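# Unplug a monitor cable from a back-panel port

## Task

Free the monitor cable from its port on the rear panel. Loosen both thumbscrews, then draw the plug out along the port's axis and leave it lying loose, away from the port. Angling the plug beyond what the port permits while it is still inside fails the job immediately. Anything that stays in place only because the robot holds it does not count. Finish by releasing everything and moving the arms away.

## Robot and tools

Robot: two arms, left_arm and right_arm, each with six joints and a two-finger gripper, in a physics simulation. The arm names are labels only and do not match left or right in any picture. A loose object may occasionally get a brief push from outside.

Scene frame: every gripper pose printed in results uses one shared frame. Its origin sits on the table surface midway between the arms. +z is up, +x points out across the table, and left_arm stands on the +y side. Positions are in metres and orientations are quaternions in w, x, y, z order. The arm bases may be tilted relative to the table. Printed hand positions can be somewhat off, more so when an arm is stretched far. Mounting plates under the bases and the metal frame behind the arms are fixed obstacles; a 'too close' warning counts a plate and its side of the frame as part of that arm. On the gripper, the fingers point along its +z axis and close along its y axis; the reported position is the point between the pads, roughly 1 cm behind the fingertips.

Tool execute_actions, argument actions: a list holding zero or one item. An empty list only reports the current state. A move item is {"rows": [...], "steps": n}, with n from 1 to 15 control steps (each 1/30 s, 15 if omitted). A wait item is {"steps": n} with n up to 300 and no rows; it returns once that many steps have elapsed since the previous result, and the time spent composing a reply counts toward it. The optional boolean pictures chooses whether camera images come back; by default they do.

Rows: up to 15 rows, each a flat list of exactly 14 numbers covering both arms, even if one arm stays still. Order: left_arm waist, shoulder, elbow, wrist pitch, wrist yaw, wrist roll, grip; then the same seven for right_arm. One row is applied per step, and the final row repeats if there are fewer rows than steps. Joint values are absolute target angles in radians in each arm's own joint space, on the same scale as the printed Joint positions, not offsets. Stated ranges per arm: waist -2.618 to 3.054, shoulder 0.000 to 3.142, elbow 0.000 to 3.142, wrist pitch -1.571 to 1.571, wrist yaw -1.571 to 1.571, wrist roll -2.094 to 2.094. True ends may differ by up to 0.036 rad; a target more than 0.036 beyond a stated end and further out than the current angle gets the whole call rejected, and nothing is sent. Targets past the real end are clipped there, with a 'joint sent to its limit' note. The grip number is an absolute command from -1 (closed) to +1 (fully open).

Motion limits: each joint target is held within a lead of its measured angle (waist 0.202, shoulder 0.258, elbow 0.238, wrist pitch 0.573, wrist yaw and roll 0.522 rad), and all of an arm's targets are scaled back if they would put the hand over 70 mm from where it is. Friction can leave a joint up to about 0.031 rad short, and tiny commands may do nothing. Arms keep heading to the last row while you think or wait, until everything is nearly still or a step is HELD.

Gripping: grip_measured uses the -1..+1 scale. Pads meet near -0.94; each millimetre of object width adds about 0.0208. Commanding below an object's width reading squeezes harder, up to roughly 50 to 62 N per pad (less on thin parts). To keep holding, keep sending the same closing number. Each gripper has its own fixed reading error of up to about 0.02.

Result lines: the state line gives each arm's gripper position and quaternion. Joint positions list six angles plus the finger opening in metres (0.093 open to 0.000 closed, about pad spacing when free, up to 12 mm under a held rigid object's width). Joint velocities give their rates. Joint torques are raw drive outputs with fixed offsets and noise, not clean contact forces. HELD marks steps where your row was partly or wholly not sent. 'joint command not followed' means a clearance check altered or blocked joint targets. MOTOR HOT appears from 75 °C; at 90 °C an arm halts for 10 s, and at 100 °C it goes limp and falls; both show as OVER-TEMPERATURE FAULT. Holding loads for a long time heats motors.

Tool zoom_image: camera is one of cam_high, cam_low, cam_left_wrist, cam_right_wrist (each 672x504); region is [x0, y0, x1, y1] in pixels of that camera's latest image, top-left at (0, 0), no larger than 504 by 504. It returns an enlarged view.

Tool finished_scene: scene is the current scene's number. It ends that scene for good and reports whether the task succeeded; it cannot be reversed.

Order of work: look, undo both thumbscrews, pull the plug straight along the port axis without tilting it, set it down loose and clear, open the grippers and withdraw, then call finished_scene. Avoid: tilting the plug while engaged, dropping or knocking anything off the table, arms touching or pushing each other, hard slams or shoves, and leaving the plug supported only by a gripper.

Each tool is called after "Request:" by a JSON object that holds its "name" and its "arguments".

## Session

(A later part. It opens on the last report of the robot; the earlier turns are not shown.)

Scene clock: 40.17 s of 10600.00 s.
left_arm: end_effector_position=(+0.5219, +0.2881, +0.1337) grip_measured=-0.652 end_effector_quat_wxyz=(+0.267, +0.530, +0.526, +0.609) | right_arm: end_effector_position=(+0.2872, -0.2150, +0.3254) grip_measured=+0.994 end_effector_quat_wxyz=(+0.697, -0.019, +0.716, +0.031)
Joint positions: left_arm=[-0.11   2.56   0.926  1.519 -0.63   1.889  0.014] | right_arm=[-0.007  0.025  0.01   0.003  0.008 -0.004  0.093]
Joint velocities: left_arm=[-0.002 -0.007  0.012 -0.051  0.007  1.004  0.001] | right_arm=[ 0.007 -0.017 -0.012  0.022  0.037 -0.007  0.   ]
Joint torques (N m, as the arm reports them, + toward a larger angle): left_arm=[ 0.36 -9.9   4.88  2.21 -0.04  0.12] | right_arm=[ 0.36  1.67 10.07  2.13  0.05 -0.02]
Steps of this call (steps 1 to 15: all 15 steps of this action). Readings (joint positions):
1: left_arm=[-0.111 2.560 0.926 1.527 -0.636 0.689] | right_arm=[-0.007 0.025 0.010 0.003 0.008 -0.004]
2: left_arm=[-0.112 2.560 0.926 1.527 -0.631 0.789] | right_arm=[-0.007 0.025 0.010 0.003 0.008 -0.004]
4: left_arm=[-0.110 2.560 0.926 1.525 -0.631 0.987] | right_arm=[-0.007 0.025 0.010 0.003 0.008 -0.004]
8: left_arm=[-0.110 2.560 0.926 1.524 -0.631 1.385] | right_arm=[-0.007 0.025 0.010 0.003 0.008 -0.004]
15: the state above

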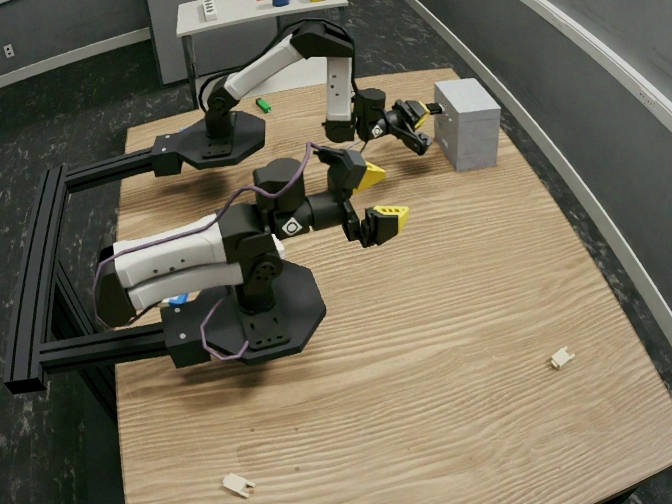

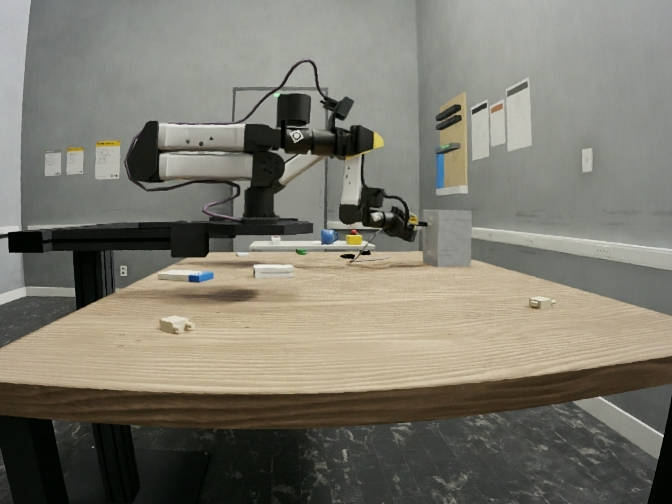

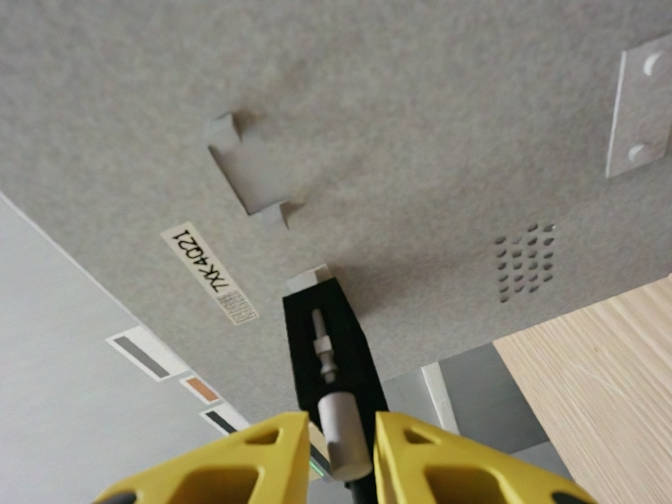

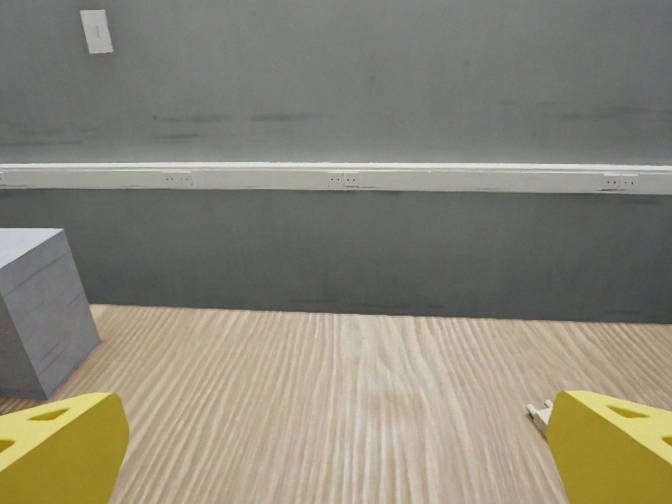

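Working; continuing with slightly shorter closed strokes to avoid pressing the cable.

Request:
{"name": "execute_actions", "arguments": {"actions": [{"rows":[[-0.103,2.57,0.945,1.515,-0.63,0.4,-0.88,0,0.02,0.01,0,0,0,1]],"steps":13}], "pictures": false}}

Request:
{"name": "execute_actions", "arguments": {"actions": [{"rows":[[-0.103,2.57,0.945,1.515,-0.63,2.09,-0.65,0,0.02,0.01,0,0,0,1]]}], "pictures": false}}

Request:
{"name": "execute_actions", "arguments": {"actions": [{"rows":[[-0.103,2.57,0.945,1.515,-0.63,0.4,-0.88,0,0.02,0.01,0,0,0,1]],"steps":13}], "pictures": false}}

Request:
{"name": "execute_actions", "arguments": {"actions": [{"rows":[[-0.103,2.57,0.945,1.515,-0.63,2.09,-0.65,0,0.02,0.01,0,0,0,1]]}], "pictures": false}}

Request:
{"name": "execute_actions", "arguments": {"actions": [{"rows":[[-0.103,2.57,0.945,1.515,-0.63,0.4,-0.88,0,0.02,0.01,0,0,0,1]],"steps":13}], "pictures": false}}

Request:
{"name": "execute_actions", "arguments": {"actions": [{"rows":[[-0.103,2.57,0.945,1.515,-0.63,2.09,-0.65,0,0.02,0.01,0,0,0,1]]}], "pictures": false}}

Request:
{"name": "execute_actions", "arguments": {"actions": [{"rows":[[-0.103,2.57,0.945,1.515,-0.63,0.4,-0.88,0,0.02,0.01,0,0,0,1]],"steps":13}], "pictures": false}}

Request:
{"name": "execute_actions", "arguments": {"actions": [{"rows":[[-0.103,2.57,0.945,1.515,-0.63,2.09,-0.65,0,0.02,0.01,0,0,0,1]]}], "pictures": false}}

Request:
{"name": "execute_actions", "arguments": {"actions": [{"rows":[[-0.103,2.57,0.945,1.515,-0.63,0.4,-0.88,0,0.02,0.01,0,0,0,1]],"steps":13}], "pictures": false}}

Request:
{"name": "execute_actions", "arguments": {"actions": [{"rows":[[-0.103,2.57,0.945,1.515,-0.63,2.09,-0.65,0,0.02,0.01,0,0,0,1]]}], "pictures": false}}

Request:
{"name": "execute_actions", "arguments": {"actions": [{"rows":[[-0.103,2.57,0.945,1.515,-0.63,0.4,-0.88,0,0.02,0.01,0,0,0,1]],"steps":13}], "pictures": false}}

Request:
{"name": "execute_actions", "arguments": {"actions": [{"rows":[[-0.103,2.57,0.945,1.515,-0.63,2.09,-0.65,0,0.02,0.01,0,0,0,1]]}], "pictures": false}}

Request:
{"name": "execute_actions", "arguments": {"actions": [{"rows":[[-0.103,2.57,0.945,1.515,-0.63,0.4,-0.88,0,0.02,0.01,0,0,0,1]],"steps":13}], "pictures": false}}

Request:
{"name": "execute_actions", "arguments": {"actions": [{"rows":[[-0.103,2.57,0.945,1.515,-0.63,2.09,-0.65,0,0.02,0.01,0,0,0,1]]}], "pictures": false}}

Request:
{"name": "execute_actions", "arguments": {"actions": [{"rows":[[-0.103,2.57,0.945,1.515,-0.63,0.4,-0.88,0,0.02,0.01,0,0,0,1]],"steps":13}], "pictures": false}}

Request:
{"name": "execute_actions", "arguments": {"actions": [{"rows":[[-0.103,2.57,0.945,1.515,-0.63,2.09,-0.65,0,0.02,0.01,0,0,0,1]]}], "pictures": false}}

Request:
{"name": "execute_actions", "arguments": {"actions": [{"rows":[[-0.103,2.57,0.945,1.515,-0.63,0.4,-0.88,0,0.02,0.01,0,0,0,1]],"steps":13}], "pictures": false}}

Request:
{"name": "execute_actions", "arguments": {"actions": [{"rows":[[-0.103,2.57,0.945,1.515,-0.63,2.09,-0.65,0,0.02,0.01,0,0,0,1]]}], "pictures": false}}

Request:
{"name": "execute_actions", "arguments": {"actions": [{"rows":[[-0.103,2.57,0.945,1.515,-0.63,0.4,-0.88,0,0.02,0.01,0,0,0,1]],"steps":13}], "pictures": false}}

Request:
{"name": "execute_actions", "arguments": {"actions": [{"rows":[[-0.103,2.57,0.945,1.515,-0.63,2.09,-0.65,0,0.02,0.01,0,0,0,1]]}], "pictures": false}}

Request:
{"name": "execute_actions", "arguments": {"actions": [{"rows":[[-0.103,2.57,0.945,1.515,-0.63,0.4,-0.88,0,0.02,0.01,0,0,0,1]],"steps":13}], "pictures": false}}

Request:
{"name": "execute_actions", "arguments": {"actions": [{"rows":[[-0.103,2.57,0.945,1.515,-0.63,1.5,-0.55,0,0.02,0.01,0,0,0,1]]}]}}

Scene clock: 57.13 s of 10600.00 s.
left_arm: end_effector_position=(+0.5224, +0.2870, +0.1349) grip_measured=-0.870 end_effector_quat_wxyz=(+0.552, +0.172, +0.725, +0.374) | right_arm: end_effector_position=(+0.2872, -0.2150, +0.3254) grip_measured=+0.994 end_effector_quat_wxyz=(+0.697, -0.019, +0.716, +0.031)
Joint positions: left_arm=[-0.11   2.561  0.926  1.526 -0.624  0.776  0.003] | right_arm=[-0.007  0.025  0.01   0.003  0.008 -0.004  0.093]
Joint velocities: left_arm=[-0.002  0.002  0.002  0.022 -0.11  -2.454  0.001] | right_arm=[-0.012 -0.002 -0.012  0.11   0.007 -0.081  0.002]
Joint torques (N m, as the arm reports them, + toward a larger angle): left_arm=[ 0.51 -9.79  4.98  2.01  0.04 -0.21] | right_arm=[ 0.21  1.88 10.19  2.11  0.04 -0.02]
Steps of this call (steps 1 to 30: the robot went on to your last target; steps 31 to 90: nothing new was sent; then 13.53 s passed at rest; steps 91 to 103: all 13 steps of this action). Readings (joint positions):
91: left_arm=[-0.110 2.560 0.926 1.501 -0.624 1.952] | right_arm=[-0.007 0.025 0.010 0.003 0.008 -0.004]
92: left_arm=[-0.110 2.560 0.926 1.508 -0.623 1.851] | right_arm=[-0.007 0.025 0.010 0.003 0.008 -0.004]
94: left_arm=[-0.110 2.561 0.926 1.510 -0.621 1.652] | right_arm=[-0.007 0.025 0.010 0.003 0.008 -0.004]
98: left_arm=[-0.110 2.561 0.926 1.517 -0.622 1.257] | right_arm=[-0.007 0.025 0.010 0.003 0.008 -0.004]
103: the state above

Scene clock: 57.63 s of 10600.00 s.
left_arm: end_effector_position=(+0.5221, +0.2873, +0.1329) grip_measured=-0.652 end_effector_quat_wxyz=(+0.245, +0.551, +0.505, +0.617) | right_arm: end_effector_position=(+0.2872, -0.2150, +0.3254) grip_measured=+0.994 end_effector_quat_wxyz=(+0.697, -0.019, +0.716, +0.031)
Joint positions: left_arm=[-0.11   2.561  0.926  1.516 -0.626  1.963  0.014] | right_arm=[-0.007  0.025  0.01   0.003  0.008 -0.004  0.093]
Joint velocities: left_arm=[-0.007 -0.002 -0.002 -0.125 -0.022  0.828  0.002] | right_arm=[-0.002  0.002 -0.007  0.022 -0.007 -0.022  0.   ]
Joint torques (N m, as the arm reports them, + toward a larger angle): left_arm=[ 0.43 -9.85  4.96  2.29 -0.15  0.13] | right_arm=[ 0.12  1.55 10.25  2.13  0.03 -0.03]
Steps of this call (steps 1 to 15: all 15 steps of this action). Readings (joint positions):
1: left_arm=[-0.110 2.561 0.926 1.527 -0.626 0.844] | right_arm=[-0.007 0.025 0.010 0.003 0.008 -0.004]
2: left_arm=[-0.110 2.561 0.926 1.526 -0.626 0.945] | right_arm=[-0.007 0.025 0.010 0.003 0.008 -0.004]
4: left_arm=[-0.110 2.561 0.926 1.526 -0.626 1.143] | right_arm=[-0.007 0.025 0.010 0.003 0.008 -0.004]
8: left_arm=[-0.110 2.561 0.926 1.525 -0.626 1.540] | right_arm=[-0.007 0.025 0.010 0.003 0.008 -0.004]
15: the state above

Scene clock: 58.07 s of 10600.00 s.
left_arm: end_effector_position=(+0.5220, +0.2878, +0.1344) grip_measured=-0.870 end_effector_quat_wxyz=(+0.559, +0.153, +0.730, +0.362) | right_arm: end_effector_position=(+0.2872, -0.2150, +0.3254) grip_measured=+0.994 end_effector_quat_wxyz=(+0.697, -0.019, +0.716, +0.031)
Joint positions: left_arm=[-0.11   2.561  0.926  1.523 -0.63   0.727  0.003] | right_arm=[-0.007  0.025  0.01   0.003  0.008 -0.004  0.093]
Joint velocities: left_arm=[-0.002  0.012  0.012  0.081 -0.095 -1.956  0.001] | right_arm=[-0.012  0.017 -0.012 -0.007 -0.081  0.007 -0.001]
Joint torques (N m, as the arm reports them, + toward a larger angle): left_arm=[ 0.72 -9.77  4.91  1.94  0.04 -0.34] | right_arm=[ 0.31  1.72 10.09  2.11  0.02 -0.01]
Steps of this call (steps 1 to 13: all 13 steps of this action). Readings (joint positions):
1: left_arm=[-0.110 2.561 0.926 1.512 -0.626 1.885] | right_arm=[-0.007 0.025 0.010 0.003 0.008 -0.004]
2: left_arm=[-0.110 2.561 0.926 1.512 -0.625 1.784] | right_arm=[-0.007 0.025 0.010 0.003 0.008 -0.004]
4: left_arm=[-0.110 2.561 0.926 1.513 -0.624 1.585] | right_arm=[-0.007 0.025 0.010 0.003 0.008 -0.004]
8: left_arm=[-0.110 2.561 0.926 1.517 -0.624 1.190] | right_arm=[-0.007 0.025 0.010 0.003 0.008 -0.004]
13: the state above

Scene clock: 58.57 s of 10600.00 s.
left_arm: end_effector_position=(+0.5220, +0.2879, +0.1324) grip_measured=-0.652 end_effector_quat_wxyz=(+0.248, +0.548, +0.509, +0.615) | right_arm: end_effector_position=(+0.2872, -0.2150, +0.3254) grip_measured=+0.994 end_effector_quat_wxyz=(+0.697, -0.019, +0.716, +0.031)
Joint positions: left_arm=[-0.109  2.561  0.926  1.514 -0.626  1.95   0.014] | right_arm=[-0.007  0.025  0.01   0.003  0.008 -0.004  0.093]
Joint velocities: left_arm=[-0.002  0.007  0.012 -0.11   0.022  0.886  0.   ] | right_arm=[ 0.027 -0.012 -0.002 -0.037 -0.022 -0.022  0.001]
Joint torques (N m, as the arm reports them, + toward a larger angle): left_arm=[ 0.47 -9.81  4.97  2.37 -0.07  0.14] | right_arm=[0.16 1.66 9.95 2.07 0.01 0.  ]
Steps of this call (steps 1 to 15: all 15 steps of this action). Readings (joint positions):
1: left_arm=[-0.110 2.561 0.926 1.525 -0.629 0.798] | right_arm=[-0.007 0.025 0.010 0.003 0.008 -0.004]
2: left_arm=[-0.110 2.561 0.926 1.525 -0.627 0.898] | right_arm=[-0.007 0.025 0.010 0.003 0.008 -0.004]
4: left_arm=[-0.109 2.561 0.926 1.524 -0.627 1.097] | right_arm=[-0.007 0.025 0.010 0.003 0.008 -0.004]
8: left_arm=[-0.109 2.561 0.926 1.524 -0.627 1.494] | right_arm=[-0.007 0.025 0.010 0.003 0.008 -0.004]
15: the state above

Scene clock: 59.00 s of 10600.00 s.
left_arm: end_effector_position=(+0.5220, +0.2885, +0.1345) grip_measured=-0.870 end_effector_quat_wxyz=(+0.560, +0.150, +0.730, +0.361) | right_arm: end_effector_position=(+0.2872, -0.2150, +0.3254) grip_measured=+0.994 end_effector_quat_wxyz=(+0.697, -0.019, +0.716, +0.031)
Joint positions: left_arm=[-0.109  2.561  0.926  1.524 -0.63   0.721  0.003] | right_arm=[-0.007  0.025  0.01   0.003  0.008 -0.004  0.093]
Joint velocities: left_arm=[-0.012 -0.007 -0.007 -0.022 -0.066 -1.839 -0.   ] | right_arm=[ 0.002 -0.012 -0.012  0.022 -0.007 -0.007 -0.001]
Joint torques (N m, as the arm reports them, + toward a larger angle): left_arm=[ 0.53 -9.86  4.84  2.05  0.06 -0.44] | right_arm=[0.49 1.49 9.9  2.1  0.   0.03]
Steps of this call (steps 1 to 13: all 13 steps of this action). Readings (joint positions):
1: left_arm=[-0.109 2.561 0.926 1.510 -0.625 1.872] | right_arm=[-0.007 0.025 0.010 0.003 0.008 -0.004]
2: left_arm=[-0.109 2.561 0.926 1.513 -0.625 1.772] | right_arm=[-0.007 0.025 0.010 0.003 0.008 -0.004]
4: left_arm=[-0.109 2.561 0.926 1.513 -0.624 1.573] | right_arm=[-0.007 0.025 0.010 0.003 0.008 -0.004]
8: left_arm=[-0.109 2.561 0.926 1.517 -0.624 1.178] | right_arm=[-0.007 0.025 0.010 0.003 0.008 -0.004]
13: the state above

Scene clock: 59.50 s of 10600.00 s.
left_arm: end_effector_position=(+0.5221, +0.2880, +0.1323) grip_measured=-0.652 end_effector_quat_wxyz=(+0.249, +0.548, +0.510, +0.615) | right_arm: end_effector_position=(+0.2872, -0.2150, +0.3254) grip_measured=+0.994 end_effector_quat_wxyz=(+0.697, -0.019, +0.716, +0.031)
Joint positions: left_arm=[-0.108  2.561  0.926  1.514 -0.624  1.949  0.014] | right_arm=[-0.007  0.025  0.01   0.003  0.008 -0.004  0.093]
Joint velocities: left_arm=[ 0.002 -0.002 -0.012 -0.125  0.022  0.799  0.   ] | right_arm=[-0.017 -0.002 -0.007  0.007  0.051 -0.022 -0.   ]
Joint torques (N m, as the arm reports them, + toward a larger angle): left_arm=[ 0.37 -9.8   4.94  2.42 -0.1   0.13] | right_arm=[ 0.37  1.51 10.15  2.16  0.    0.04]
Steps of this call (steps 1 to 15: all 15 steps of this action). Readings (joint positions):
1: left_arm=[-0.109 2.561 0.926 1.526 -0.627 0.793] | right_arm=[-0.007 0.025 0.010 0.003 0.008 -0.004]
2: left_arm=[-0.109 2.561 0.926 1.526 -0.625 0.894] | right_arm=[-0.007 0.025 0.010 0.003 0.008 -0.004]
4: left_arm=[-0.108 2.561 0.926 1.524 -0.625 1.093] | right_arm=[-0.007 0.025 0.010 0.003 0.008 -0.004]
8: left_arm=[-0.108 2.561 0.926 1.524 -0.625 1.490] | right_arm=[-0.007 0.025 0.010 0.003 0.008 -0.004]
15: the state above

Scene clock: 59.93 s of 10600.00 s.
left_arm: end_effector_position=(+0.5222, +0.2886, +0.1344) grip_measured=-0.870 end_effector_quat_wxyz=(+0.561, +0.150, +0.730, +0.360) | right_arm: end_effector_position=(+0.2872, -0.2150, +0.3254) grip_measured=+0.994 end_effector_quat_wxyz=(+0.697, -0.019, +0.716, +0.031)
Joint positions: left_arm=[-0.108  2.561  0.926  1.524 -0.628  0.721  0.003] | right_arm=[-0.007  0.025  0.01   0.003  0.008 -0.004  0.093]
Joint velocities: left_arm=[ 0.012  0.012 -0.012 -0.037 -0.007 -1.853 -0.001] | right_arm=[ 0.002  0.007 -0.012 -0.037 -0.007  0.037 -0.001]
Joint torques (N m, as the arm reports them, + toward a larger angle): left_arm=[ 0.37 -9.79  4.94  2.08  0.1  -0.37] | right_arm=[ 0.27  1.43  9.99  2.1  -0.02 -0.06]
Steps of this call (steps 1 to 13: all 13 steps of this action). Readings (joint positions):
1: left_arm=[-0.108 2.561 0.926 1.510 -0.623 1.872] | right_arm=[-0.007 0.025 0.010 0.003 0.008 -0.004]
2: left_arm=[-0.108 2.561 0.926 1.513 -0.623 1.770] | right_arm=[-0.007 0.025 0.010 0.003 0.008 -0.004]
4: left_arm=[-0.108 2.561 0.926 1.513 -0.622 1.572] | right_arm=[-0.007 0.025 0.010 0.003 0.008 -0.004]
8: left_arm=[-0.108 2.561 0.926 1.517 -0.623 1.177] | right_arm=[-0.007 0.025 0.010 0.003 0.008 -0.004]
13: the state above

Scene clock: 60.43 s of 10600.00 s.
left_arm: end_effector_position=(+0.5222, +0.2879, +0.1323) grip_measured=-0.652 end_effector_quat_wxyz=(+0.249, +0.548, +0.509, +0.615) | right_arm: end_effector_position=(+0.2872, -0.2150, +0.3254) grip_measured=+0.994 end_effector_quat_wxyz=(+0.697, -0.019, +0.716, +0.031)
Joint positions: left_arm=[-0.108  2.561  0.926  1.514 -0.623  1.949  0.014] | right_arm=[-0.007  0.025  0.01   0.003  0.008 -0.004  0.093]
Joint velocities: left_arm=[ 0.007  0.007  0.007 -0.095 -0.022  0.842 -0.   ] | right_arm=[-0.007 -0.017  0.007 -0.007  0.022 -0.051  0.001]
Joint torques (N m, as the arm reports them, + toward a larger angle): left_arm=[ 0.26 -9.84  4.98  2.36 -0.15  0.14] | right_arm=[ 0.34  1.58 10.12  2.08 -0.05 -0.01]
Steps of this call (steps 1 to 15: all 15 steps of this action). Readings (joint positions):
1: left_arm=[-0.108 2.561 0.926 1.526 -0.625 0.793] | right_arm=[-0.007 0.025 0.010 0.003 0.008 -0.004]
2: left_arm=[-0.109 2.561 0.926 1.526 -0.623 0.893] | right_arm=[-0.007 0.025 0.010 0.003 0.008 -0.004]
4: left_arm=[-0.108 2.561 0.926 1.525 -0.623 1.092] | right_arm=[-0.007 0.025 0.010 0.003 0.008 -0.004]
8: left_arm=[-0.108 2.561 0.926 1.524 -0.623 1.489] | right_arm=[-0.007 0.025 0.010 0.003 0.008 -0.004]
15: the state above

Scene clock: 60.87 s of 10600.00 s.
left_arm: end_effector_position=(+0.5222, +0.2886, +0.1344) grip_measured=-0.870 end_effector_quat_wxyz=(+0.561, +0.150, +0.730, +0.360) | right_arm: end_effector_position=(+0.2872, -0.2150, +0.3254) grip_measured=+0.994 end_effector_quat_wxyz=(+0.697, -0.019, +0.716, +0.031)
Joint positions: left_arm=[-0.108  2.561  0.926  1.524 -0.628  0.721  0.003] | right_arm=[-0.007  0.025  0.01   0.003  0.008 -0.004  0.093]
Joint velocities: left_arm=[-0.007 -0.022 -0.002 -0.022 -0.198 -1.853  0.001] | right_arm=[-0.012  0.007 -0.007 -0.007 -0.007 -0.051  0.001]
Joint torques (N m, as the arm reports them, + toward a larger angle): left_arm=[ 0.3  -9.94  5.11  2.06  0.07 -0.46] | right_arm=[ 0.09  1.57 10.26  2.08 -0.02  0.  ]
Steps of this call (steps 1 to 13: all 13 steps of this action). Readings (joint positions):
1: left_arm=[-0.108 2.561 0.926 1.511 -0.623 1.871] | right_arm=[-0.007 0.025 0.010 0.003 0.008 -0.004]
2: left_arm=[-0.108 2.561 0.926 1.513 -0.622 1.770] | right_arm=[-0.007 0.025 0.010 0.003 0.008 -0.004]
4: left_arm=[-0.108 2.561 0.926 1.513 -0.622 1.572] | right_arm=[-0.007 0.025 0.010 0.003 0.008 -0.004]
8: left_arm=[-0.108 2.561 0.926 1.517 -0.622 1.176] | right_arm=[-0.007 0.025 0.010 0.003 0.008 -0.004]
13: the state above

Scene clock: 61.37 s of 10600.00 s.
left_arm: end_effector_position=(+0.5222, +0.2878, +0.1322) grip_measured=-0.652 end_effector_quat_wxyz=(+0.249, +0.548, +0.509, +0.615) | right_arm: end_effector_position=(+0.2872, -0.2150, +0.3254) grip_measured=+0.994 end_effector_quat_wxyz=(+0.697, -0.019, +0.716, +0.031)
Joint positions: left_arm=[-0.108  2.561  0.926  1.514 -0.623  1.949  0.014] | right_arm=[-0.007  0.025  0.01   0.003  0.008 -0.004  0.093]
Joint velocities: left_arm=[ 0.002  0.012 -0.007 -0.081  0.022  0.813 -0.001] | right_arm=[ 0.007 -0.007 -0.012 -0.007  0.066  0.037  0.   ]
Joint torques (N m, as the arm reports them, + toward a larger angle): left_arm=[ 0.17 -9.92  4.85  2.38 -0.14  0.13] | right_arm=[ 0.26  1.67 10.18  2.09  0.01  0.  ]
Steps of this call (steps 1 to 15: all 15 steps of this action). Readings (joint positions):
1: left_arm=[-0.108 2.561 0.926 1.526 -0.625 0.793] | right_arm=[-0.007 0.025 0.010 0.003 0.008 -0.004]
2: left_arm=[-0.109 2.561 0.926 1.526 -0.623 0.893] | right_arm=[-0.007 0.025 0.010 0.003 0.008 -0.004]
4: left_arm=[-0.108 2.561 0.926 1.525 -0.623 1.092] | right_arm=[-0.007 0.025 0.010 0.003 0.008 -0.004]
8: left_arm=[-0.108 2.561 0.926 1.524 -0.623 1.489] | right_arm=[-0.007 0.025 0.010 0.003 0.008 -0.004]
15: the state above

Scene clock: 61.80 s of 10600.00 s.
left_arm: end_effector_position=(+0.5222, +0.2885, +0.1344) grip_measured=-0.870 end_effector_quat_wxyz=(+0.561, +0.151, +0.730, +0.360) | right_arm: end_effector_position=(+0.2872, -0.2150, +0.3254) grip_measured=+0.994 end_effector_quat_wxyz=(+0.697, -0.019, +0.716, +0.031)
Joint positions: left_arm=[-0.108  2.561  0.926  1.524 -0.628  0.721  0.003] | right_arm=[-0.007  0.025  0.01   0.003  0.008 -0.004  0.093]
Joint velocities: left_arm=[ 0.012  0.002 -0.002 -0.007 -0.198 -1.853  0.   ] | right_arm=[-0.007 -0.007 -0.012  0.007  0.007 -0.022  0.   ]
Joint torques (N m, as the arm reports them, + toward a larger angle): left_arm=[ 0.37 -9.88  4.85  2.09  0.09 -0.45] | right_arm=[ 0.08  1.55 10.    2.11  0.03 -0.01]
Steps of this call (steps 1 to 13: all 13 steps of this action). Readings (joint positions):
1: left_arm=[-0.108 2.561 0.926 1.510 -0.622 1.871] | right_arm=[-0.007 0.025 0.010 0.003 0.008 -0.004]
2: left_arm=[-0.108 2.561 0.926 1.513 -0.622 1.770] | right_arm=[-0.007 0.025 0.010 0.003 0.008 -0.004]
4: left_arm=[-0.108 2.561 0.926 1.513 -0.621 1.571] | right_arm=[-0.007 0.025 0.010 0.003 0.008 -0.004]
8: left_arm=[-0.108 2.561 0.926 1.517 -0.621 1.176] | right_arm=[-0.007 0.025 0.010 0.003 0.008 -0.004]
13: the state above

Scene clock: 62.30 s of 10600.00 s.
left_arm: end_effector_position=(+0.5222, +0.2879, +0.1322) grip_measured=-0.652 end_effector_quat_wxyz=(+0.249, +0.548, +0.509, +0.615) | right_arm: end_effector_position=(+0.2872, -0.2150, +0.3254) grip_measured=+0.994 end_effector_quat_wxyz=(+0.697, -0.019, +0.716, +0.031)
Joint positions: left_arm=[-0.108  2.561  0.926  1.514 -0.623  1.949  0.014] | right_arm=[-0.007  0.025  0.01   0.003  0.008 -0.004  0.093]
Joint velocities: left_arm=[ 0.012 -0.002  0.002 -0.081  0.007  0.842 -0.   ] | right_arm=[ 0.022  0.007 -0.007  0.051 -0.051  0.022 -0.   ]
Joint torques (N m, as the arm reports them, + toward a larger angle): left_arm=[ 0.36 -9.85  4.87  2.35 -0.18  0.09] | right_arm=[ 0.46  1.42 10.17  2.09  0.04  0.01]
Steps of this call (steps 1 to 15: all 15 steps of this action). Readings (joint positions):
1: left_arm=[-0.108 2.561 0.926 1.526 -0.625 0.793] | right_arm=[-0.007 0.025 0.010 0.003 0.008 -0.004]
2: left_arm=[-0.109 2.561 0.926 1.526 -0.622 0.894] | right_arm=[-0.007 0.025 0.010 0.003 0.008 -0.004]
4: left_arm=[-0.108 2.561 0.926 1.525 -0.623 1.093] | right_arm=[-0.007 0.025 0.010 0.003 0.008 -0.004]
8: left_arm=[-0.108 2.561 0.926 1.524 -0.623 1.489] | right_arm=[-0.007 0.025 0.010 0.003 0.008 -0.004]
15: the state above

Scene clock: 62.73 s of 10600.00 s.
left_arm: end_effector_position=(+0.5222, +0.2886, +0.1344) grip_measured=-0.870 end_effector_quat_wxyz=(+0.561, +0.151, +0.730, +0.360) | right_arm: end_effector_position=(+0.2872, -0.2150, +0.3254) grip_measured=+0.994 end_effector_quat_wxyz=(+0.697, -0.019, +0.716, +0.031)
Joint positions: left_arm=[-0.108  2.562  0.926  1.525 -0.627  0.721  0.003] | right_arm=[-0.007  0.025  0.01   0.003  0.008 -0.004  0.093]
Joint velocities: left_arm=[ 0.002 -0.002 -0.007  0.007 -0.139 -1.853 -0.001] | right_arm=[-0.002  0.002 -0.012 -0.022 -0.037 -0.037 -0.   ]
Joint torques (N m, as the arm reports them, + toward a larger angle): left_arm=[ 0.07 -9.85  4.89  2.07  0.06 -0.47] | right_arm=[ 0.22  1.43  9.98  2.01  0.01 -0.09]
Steps of this call (steps 1 to 13: all 13 steps of this action). Readings (joint positions):
1: left_arm=[-0.108 2.562 0.926 1.510 -0.622 1.871] | right_arm=[-0.007 0.025 0.010 0.003 0.008 -0.004]
2: left_arm=[-0.108 2.562 0.926 1.513 -0.622 1.770] | right_arm=[-0.007 0.025 0.010 0.003 0.008 -0.004]
4: left_arm=[-0.108 2.562 0.926 1.514 -0.620 1.571] | right_arm=[-0.007 0.025 0.010 0.003 0.008 -0.004]
8: left_arm=[-0.108 2.562 0.926 1.518 -0.621 1.176] | right_arm=[-0.007 0.025 0.010 0.003 0.008 -0.004]
13: the state above

Scene clock: 63.23 s of 10600.00 s.
left_arm: end_effector_position=(+0.5222, +0.2879, +0.1321) grip_measured=-0.652 end_effector_quat_wxyz=(+0.249, +0.549, +0.509, +0.614) | right_arm: end_effector_position=(+0.2872, -0.2150, +0.3254) grip_measured=+0.994 end_effector_quat_wxyz=(+0.697, -0.019, +0.716, +0.031)
Joint positions: left_arm=[-0.108  2.562  0.926  1.514 -0.622  1.949  0.014] | right_arm=[-0.007  0.025  0.01   0.003  0.008 -0.004  0.093]
Joint velocities: left_arm=[ 0.002 -0.017 -0.012 -0.139 -0.022  0.857  0.   ] | right_arm=[ 0.007 -0.007  0.017 -0.022  0.022 -0.081  0.001]
Joint torques (N m, as the arm reports them, + toward a larger angle): left_arm=[ 0.29 -9.96  4.95  2.33 -0.13  0.15] | right_arm=[ 0.49  1.56  9.99  2.14  0.04 -0.01]
Steps of this call (steps 1 to 15: all 15 steps of this action). Readings (joint positions):
1: left_arm=[-0.108 2.562 0.926 1.527 -0.624 0.793] | right_arm=[-0.007 0.025 0.010 0.003 0.008 -0.004]
2: left_arm=[-0.109 2.562 0.926 1.527 -0.622 0.894] | right_arm=[-0.007 0.025 0.010 0.003 0.008 -0.004]
4: left_arm=[-0.108 2.562 0.926 1.525 -0.623 1.093] | right_arm=[-0.007 0.025 0.010 0.003 0.008 -0.004]
8: left_arm=[-0.108 2.562 0.926 1.524 -0.623 1.490] | right_arm=[-0.007 0.025 0.010 0.003 0.008 -0.004]
15: the state above

Scene clock: 63.67 s of 10600.00 s.
left_arm: end_effector_position=(+0.5222, +0.2886, +0.1344) grip_measured=-0.870 end_effector_quat_wxyz=(+0.561, +0.151, +0.730, +0.360) | right_arm: end_effector_position=(+0.2872, -0.2150, +0.3254) grip_measured=+0.994 end_effector_quat_wxyz=(+0.697, -0.019, +0.716, +0.031)
Joint positions: left_arm=[-0.108  2.562  0.926  1.525 -0.627  0.721  0.003] | right_arm=[-0.007  0.025  0.01   0.003  0.008 -0.004  0.093]
Joint velocities: left_arm=[ 0.012 -0.002  0.002 -0.022 -0.125 -1.883 -0.001] | right_arm=[ 0.017  0.017 -0.002  0.022 -0.007 -0.051 -0.001]
Joint torques (N m, as the arm reports them, + toward a larger angle): left_arm=[ 0.35 -9.96  4.93  2.01  0.08 -0.48] | right_arm=[ 0.33  1.43 10.07  2.12 -0.01 -0.02]
Steps of this call (steps 1 to 13: all 13 steps of this action). Readings (joint positions):
1: left_arm=[-0.108 2.562 0.926 1.510 -0.622 1.872] | right_arm=[-0.007 0.025 0.010 0.003 0.008 -0.004]
2: left_arm=[-0.108 2.562 0.926 1.513 -0.622 1.770] | right_arm=[-0.007 0.025 0.010 0.003 0.008 -0.004]
4: left_arm=[-0.108 2.562 0.926 1.514 -0.620 1.572] | right_arm=[-0.007 0.025 0.010 0.003 0.008 -0.004]
8: left_arm=[-0.108 2.562 0.926 1.518 -0.621 1.176] | right_arm=[-0.007 0.025 0.010 0.003 0.008 -0.004]
13: the state above

Scene clock: 64.17 s of 10600.00 s.
left_arm: end_effector_position=(+0.5222, +0.2879, +0.1321) grip_measured=-0.652 end_effector_quat_wxyz=(+0.249, +0.549, +0.509, +0.615) | right_arm: end_effector_position=(+0.2872, -0.2150, +0.3254) grip_measured=+0.994 end_effector_quat_wxyz=(+0.697, -0.019, +0.716, +0.031)
Joint positions: left_arm=[-0.108  2.562  0.926  1.514 -0.623  1.949  0.014] | right_arm=[-0.007  0.025  0.01   0.003  0.008 -0.004  0.093]
Joint velocities: left_arm=[-0.002 -0.007 -0.027 -0.154  0.066  0.842  0.001] | right_arm=[ 0.007 -0.002  0.012 -0.022 -0.066  0.051  0.   ]
Joint torques (N m, as the arm reports them, + toward a larger angle): left_arm=[ 0.43 -9.7   4.89  2.36 -0.11  0.13] | right_arm=[ 0.44  1.47  9.99  2.1  -0.01 -0.04]
Steps of this call (steps 1 to 15: all 15 steps of this action). Readings (joint positions):
1: left_arm=[-0.108 2.562 0.926 1.527 -0.624 0.794] | right_arm=[-0.007 0.025 0.010 0.003 0.008 -0.004]
2: left_arm=[-0.109 2.562 0.926 1.527 -0.622 0.894] | right_arm=[-0.007 0.025 0.010 0.003 0.008 -0.004]
4: left_arm=[-0.108 2.562 0.926 1.525 -0.623 1.093] | right_arm=[-0.007 0.025 0.010 0.003 0.008 -0.004]
8: left_arm=[-0.108 2.562 0.926 1.524 -0.623 1.490] | right_arm=[-0.007 0.025 0.010 0.003 0.008 -0.004]
15: the state above

Scene clock: 64.60 s of 10600.00 s.
left_arm: end_effector_position=(+0.5222, +0.2886, +0.1344) grip_measured=-0.870 end_effector_quat_wxyz=(+0.561, +0.151, +0.730, +0.360) | right_arm: end_effector_position=(+0.2872, -0.2150, +0.3254) grip_measured=+0.994 end_effector_quat_wxyz=(+0.697, -0.019, +0.716, +0.031)
Joint positions: left_arm=[-0.108  2.562  0.926  1.525 -0.627  0.721  0.003] | right_arm=[-0.007  0.025  0.01   0.003  0.008 -0.004  0.093]
Joint velocities: left_arm=[-0.002  0.002  0.017  0.007 -0.066 -1.956 -0.001] | right_arm=[-0.007  0.012 -0.002 -0.037 -0.022 -0.051  0.   ]
Joint torques (N m, as the arm reports them, + toward a larger angle): left_arm=[ 0.41 -9.84  5.04  2.09  0.05 -0.48] | right_arm=[ 0.47  1.63 10.24  2.13  0.   -0.06]
Steps of this call (steps 1 to 13: all 13 steps of this action). Readings (joint positions):
1: left_arm=[-0.108 2.562 0.926 1.510 -0.622 1.872] | right_arm=[-0.007 0.025 0.010 0.003 0.008 -0.004]
2: left_arm=[-0.108 2.562 0.926 1.513 -0.622 1.770] | right_arm=[-0.007 0.025 0.010 0.003 0.008 -0.004]
4: left_arm=[-0.108 2.562 0.926 1.514 -0.620 1.572] | right_arm=[-0.007 0.025 0.010 0.003 0.008 -0.004]
8: left_arm=[-0.108 2.562 0.926 1.518 -0.621 1.176] | right_arm=[-0.007 0.025 0.010 0.003 0.008 -0.004]
13: the state above

Scene clock: 65.10 s of 10600.00 s.
left_arm: end_effector_position=(+0.5222, +0.2879, +0.1321) grip_measured=-0.652 end_effector_quat_wxyz=(+0.249, +0.549, +0.509, +0.615) | right_arm: end_effector_position=(+0.2872, -0.2150, +0.3254) grip_measured=+0.994 end_effector_quat_wxyz=(+0.697, -0.019, +0.716, +0.031)
Joint positions: left_arm=[-0.108  2.562  0.926  1.514 -0.623  1.949  0.014] | right_arm=[-0.007  0.025  0.01   0.003  0.008 -0.004  0.093]
Joint velocities: left_arm=[-0.007 -0.002  0.002 -0.125 -0.007  0.813  0.   ] | right_arm=[-0.012  0.002 -0.002 -0.007 -0.022  0.022 -0.   ]
Joint torques (N m, as the arm reports them, + toward a larger angle): left_arm=[ 0.49 -9.88  4.95  2.37 -0.15  0.14] | right_arm=[ 0.25  1.66 10.09  2.09  0.03 -0.03]
Steps of this call (steps 1 to 15: all 15 steps of this action). Readings (joint positions):
1: left_arm=[-0.108 2.562 0.926 1.527 -0.624 0.794] | right_arm=[-0.007 0.025 0.010 0.003 0.008 -0.004]
2: left_arm=[-0.109 2.562 0.926 1.527 -0.622 0.894] | right_arm=[-0.007 0.025 0.010 0.003 0.008 -0.004]
4: left_arm=[-0.108 2.562 0.926 1.525 -0.623 1.093] | right_arm=[-0.007 0.025 0.010 0.003 0.008 -0.004]
8: left_arm=[-0.108 2.562 0.926 1.524 -0.623 1.490] | right_arm=[-0.007 0.025 0.010 0.003 0.008 -0.004]
15: the state above

Scene clock: 65.53 s of 10600.00 s.
left_arm: end_effector_position=(+0.5221, +0.2888, +0.1345) grip_measured=-0.870 end_effector_quat_wxyz=(+0.561, +0.150, +0.730, +0.360) | right_arm: end_effector_position=(+0.2872, -0.2150, +0.3254) grip_measured=+0.994 end_effector_quat_wxyz=(+0.697, -0.019, +0.716, +0.031)
Joint positions: left_arm=[-0.108  2.562  0.926  1.526 -0.628  0.721  0.003] | right_arm=[-0.007  0.025  0.01   0.003  0.008 -0.004  0.093]
Joint velocities: left_arm=[-0.022  0.002 -0.002  0.007 -0.11  -1.839 -0.   ] | right_arm=[-0.017  0.002 -0.002  0.066  0.022 -0.022  0.001]
Joint torques (N m, as the arm reports them, + toward a larger angle): left_arm=[ 0.39 -9.99  4.89  2.08  0.07 -0.47] | right_arm=[ 0.34  1.82 10.07  2.07  0.02  0.03]
Steps of this call (steps 1 to 13: all 13 steps of this action). Readings (joint positions):
1: left_arm=[-0.108 2.562 0.926 1.511 -0.622 1.872] | right_arm=[-0.007 0.025 0.010 0.003 0.008 -0.004]
2: left_arm=[-0.108 2.562 0.926 1.513 -0.622 1.770] | right_arm=[-0.007 0.025 0.010 0.003 0.008 -0.004]
4: left_arm=[-0.108 2.562 0.926 1.514 -0.621 1.572] | right_arm=[-0.007 0.025 0.010 0.003 0.008 -0.004]
8: left_arm=[-0.108 2.562 0.926 1.518 -0.621 1.176] | right_arm=[-0.007 0.025 0.010 0.003 0.008 -0.004]
13: the state above

Scene clock: 66.03 s of 10600.00 s.
left_arm: end_effector_position=(+0.5221, +0.2878, +0.1321) grip_measured=-0.652 end_effector_quat_wxyz=(+0.249, +0.549, +0.509, +0.615) | right_arm: end_effector_position=(+0.2872, -0.2150, +0.3254) grip_measured=+0.994 end_effector_quat_wxyz=(+0.697, -0.019, +0.716, +0.031)
Joint positions: left_arm=[-0.108  2.562  0.926  1.514 -0.623  1.949  0.014] | right_arm=[-0.007  0.025  0.01   0.003  0.008 -0.004  0.093]
Joint velocities: left_arm=[ 0.002 -0.017  0.002 -0.125 -0.007  0.886 -0.   ] | right_arm=[ 0.017  0.007 -0.012 -0.007  0.007 -0.007 -0.   ]
Joint torques (N m, as the arm reports them, + toward a larger angle): left_arm=[ 0.37 -9.96  5.04  2.38 -0.11  0.15] | right_arm=[ 0.24  1.55 10.17  2.16  0.07  0.  ]
Steps of this call (steps 1 to 15: all 15 steps of this action). Readings (joint positions):
1: left_arm=[-0.108 2.562 0.926 1.527 -0.625 0.793] | right_arm=[-0.007 0.025 0.010 0.003 0.008 -0.004]
2: left_arm=[-0.109 2.562 0.926 1.527 -0.622 0.894] | right_arm=[-0.007 0.025 0.010 0.003 0.008 -0.004]
4: left_arm=[-0.108 2.562 0.926 1.525 -0.623 1.093] | right_arm=[-0.007 0.025 0.010 0.003 0.008 -0.004]
8: left_arm=[-0.108 2.562 0.926 1.524 -0.623 1.489] | right_arm=[-0.007 0.025 0.010 0.003 0.008 -0.004]
15: the state above

Scene clock: 66.47 s of 10600.00 s.
left_arm: end_effector_position=(+0.5222, +0.2885, +0.1344) grip_measured=-0.870 end_effector_quat_wxyz=(+0.561, +0.151, +0.730, +0.360) | right_arm: end_effector_position=(+0.2872, -0.2150, +0.3254) grip_measured=+0.994 end_effector_quat_wxyz=(+0.697, -0.019, +0.716, +0.031)
Joint positions: left_arm=[-0.108  2.562  0.926  1.525 -0.627  0.721  0.003] | right_arm=[-0.007  0.025  0.01   0.003  0.008 -0.004  0.093]
Joint velocities: left_arm=[-0.012 -0.002  0.002 -0.066 -0.139 -1.927  0.   ] | right_arm=[ 0.007  0.002 -0.007 -0.066  0.081 -0.022  0.   ]
Joint torques (N m, as the arm reports them, + toward a larger angle): left_arm=[ 0.37 -9.96  4.99  2.05  0.05 -0.5 ] | right_arm=[ 0.41  1.41 10.25  2.1  -0.07  0.01]
Steps of this call (steps 1 to 13: all 13 steps of this action). Readings (joint positions):
1: left_arm=[-0.108 2.562 0.926 1.510 -0.622 1.871] | right_arm=[-0.007 0.025 0.010 0.003 0.008 -0.004]
2: left_arm=[-0.108 2.562 0.926 1.513 -0.622 1.770] | right_arm=[-0.007 0.025 0.010 0.003 0.008 -0.004]
4: left_arm=[-0.108 2.562 0.926 1.514 -0.621 1.571] | right_arm=[-0.007 0.025 0.010 0.003 0.008 -0.004]
8: left_arm=[-0.108 2.562 0.926 1.518 -0.622 1.176] | right_arm=[-0.007 0.025 0.010 0.003 0.008 -0.004]
13: the state above

Scene clock: 66.97 s of 10600.00 s.
left_arm: end_effector_position=(+0.5227, +0.2876, +0.1344) grip_measured=-0.552 end_effector_quat_wxyz=(+0.395, +0.405, +0.626, +0.537) | right_arm: end_effector_position=(+0.2872, -0.2150, +0.3254) grip_measured=+0.994 end_effector_quat_wxyz=(+0.697, -0.019, +0.716, +0.031)
Joint positions: left_arm=[-0.108  2.562  0.927  1.524 -0.622  1.457  0.019] | right_arm=[-0.007  0.025  0.01   0.003  0.008 -0.004  0.093]
Joint velocities: left_arm=[ 0.007  0.007 -0.017 -0.007 -0.037  0.198  0.001] | right_arm=[-0.017  0.002  0.007  0.007 -0.051 -0.037 -0.001]
Joint torques (N m, as the arm reports them, + toward a larger angle): left_arm=[ 0.36 -9.92  4.94  2.09 -0.11  0.09] | right_arm=[ 0.3   1.72 10.17  2.08 -0.02 -0.03]
Steps of this call (steps 1 to 15: all 15 steps of this action). Readings (joint positions):
1: left_arm=[-0.108 2.562 0.926 1.527 -0.623 0.794] | right_arm=[-0.007 0.025 0.010 0.003 0.008 -0.004]
2: left_arm=[-0.109 2.562 0.927 1.526 -0.621 0.894] | right_arm=[-0.007 0.025 0.010 0.003 0.008 -0.004]
4: left_arm=[-0.108 2.562 0.927 1.526 -0.622 1.091] | right_arm=[-0.007 0.025 0.010 0.003 0.008 -0.004]
8: left_arm=[-0.108 2.562 0.927 1.525 -0.622 1.328] | right_arm=[-0.007 0.025 0.010 0.003 0.008 -0.004]
15: the state above

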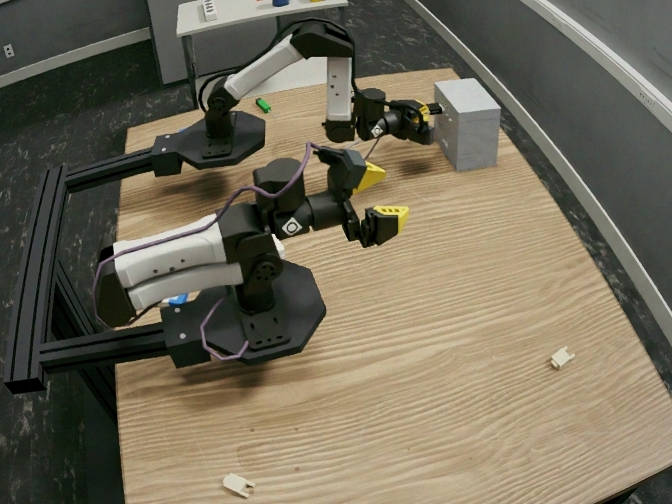

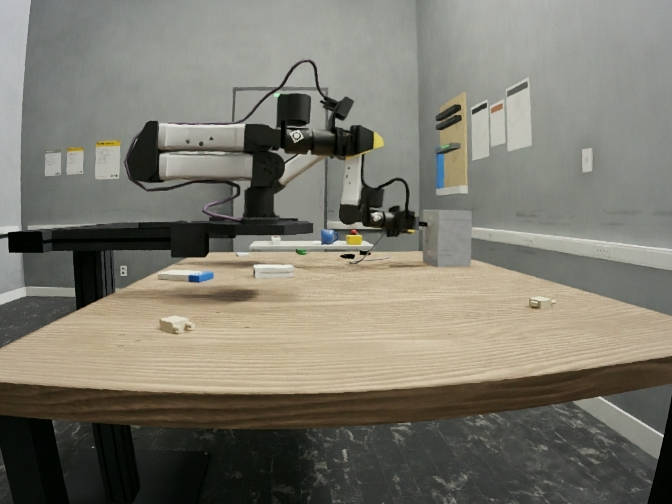

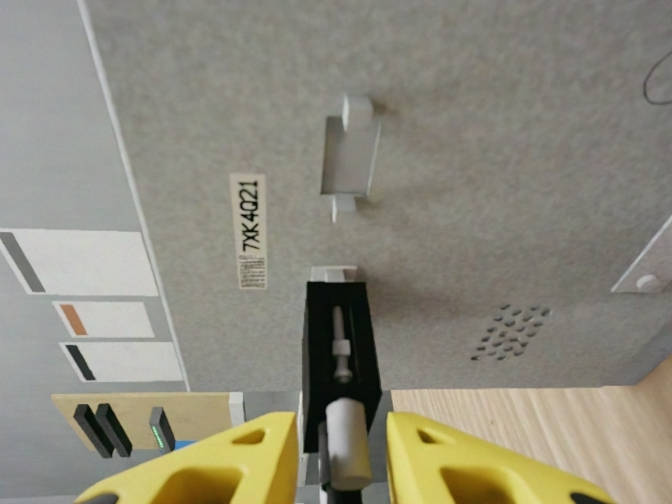

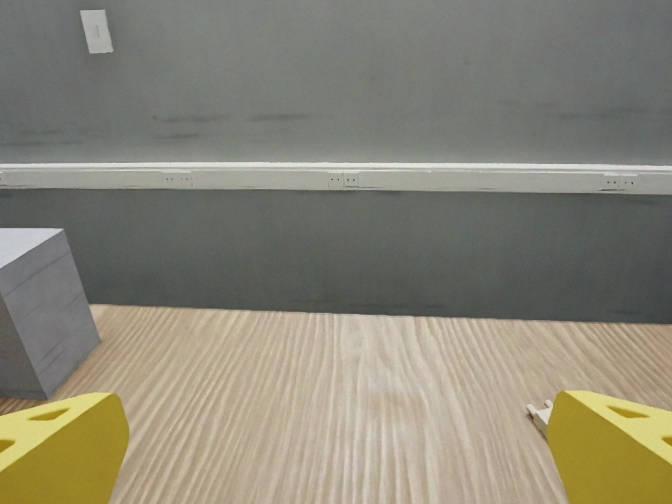

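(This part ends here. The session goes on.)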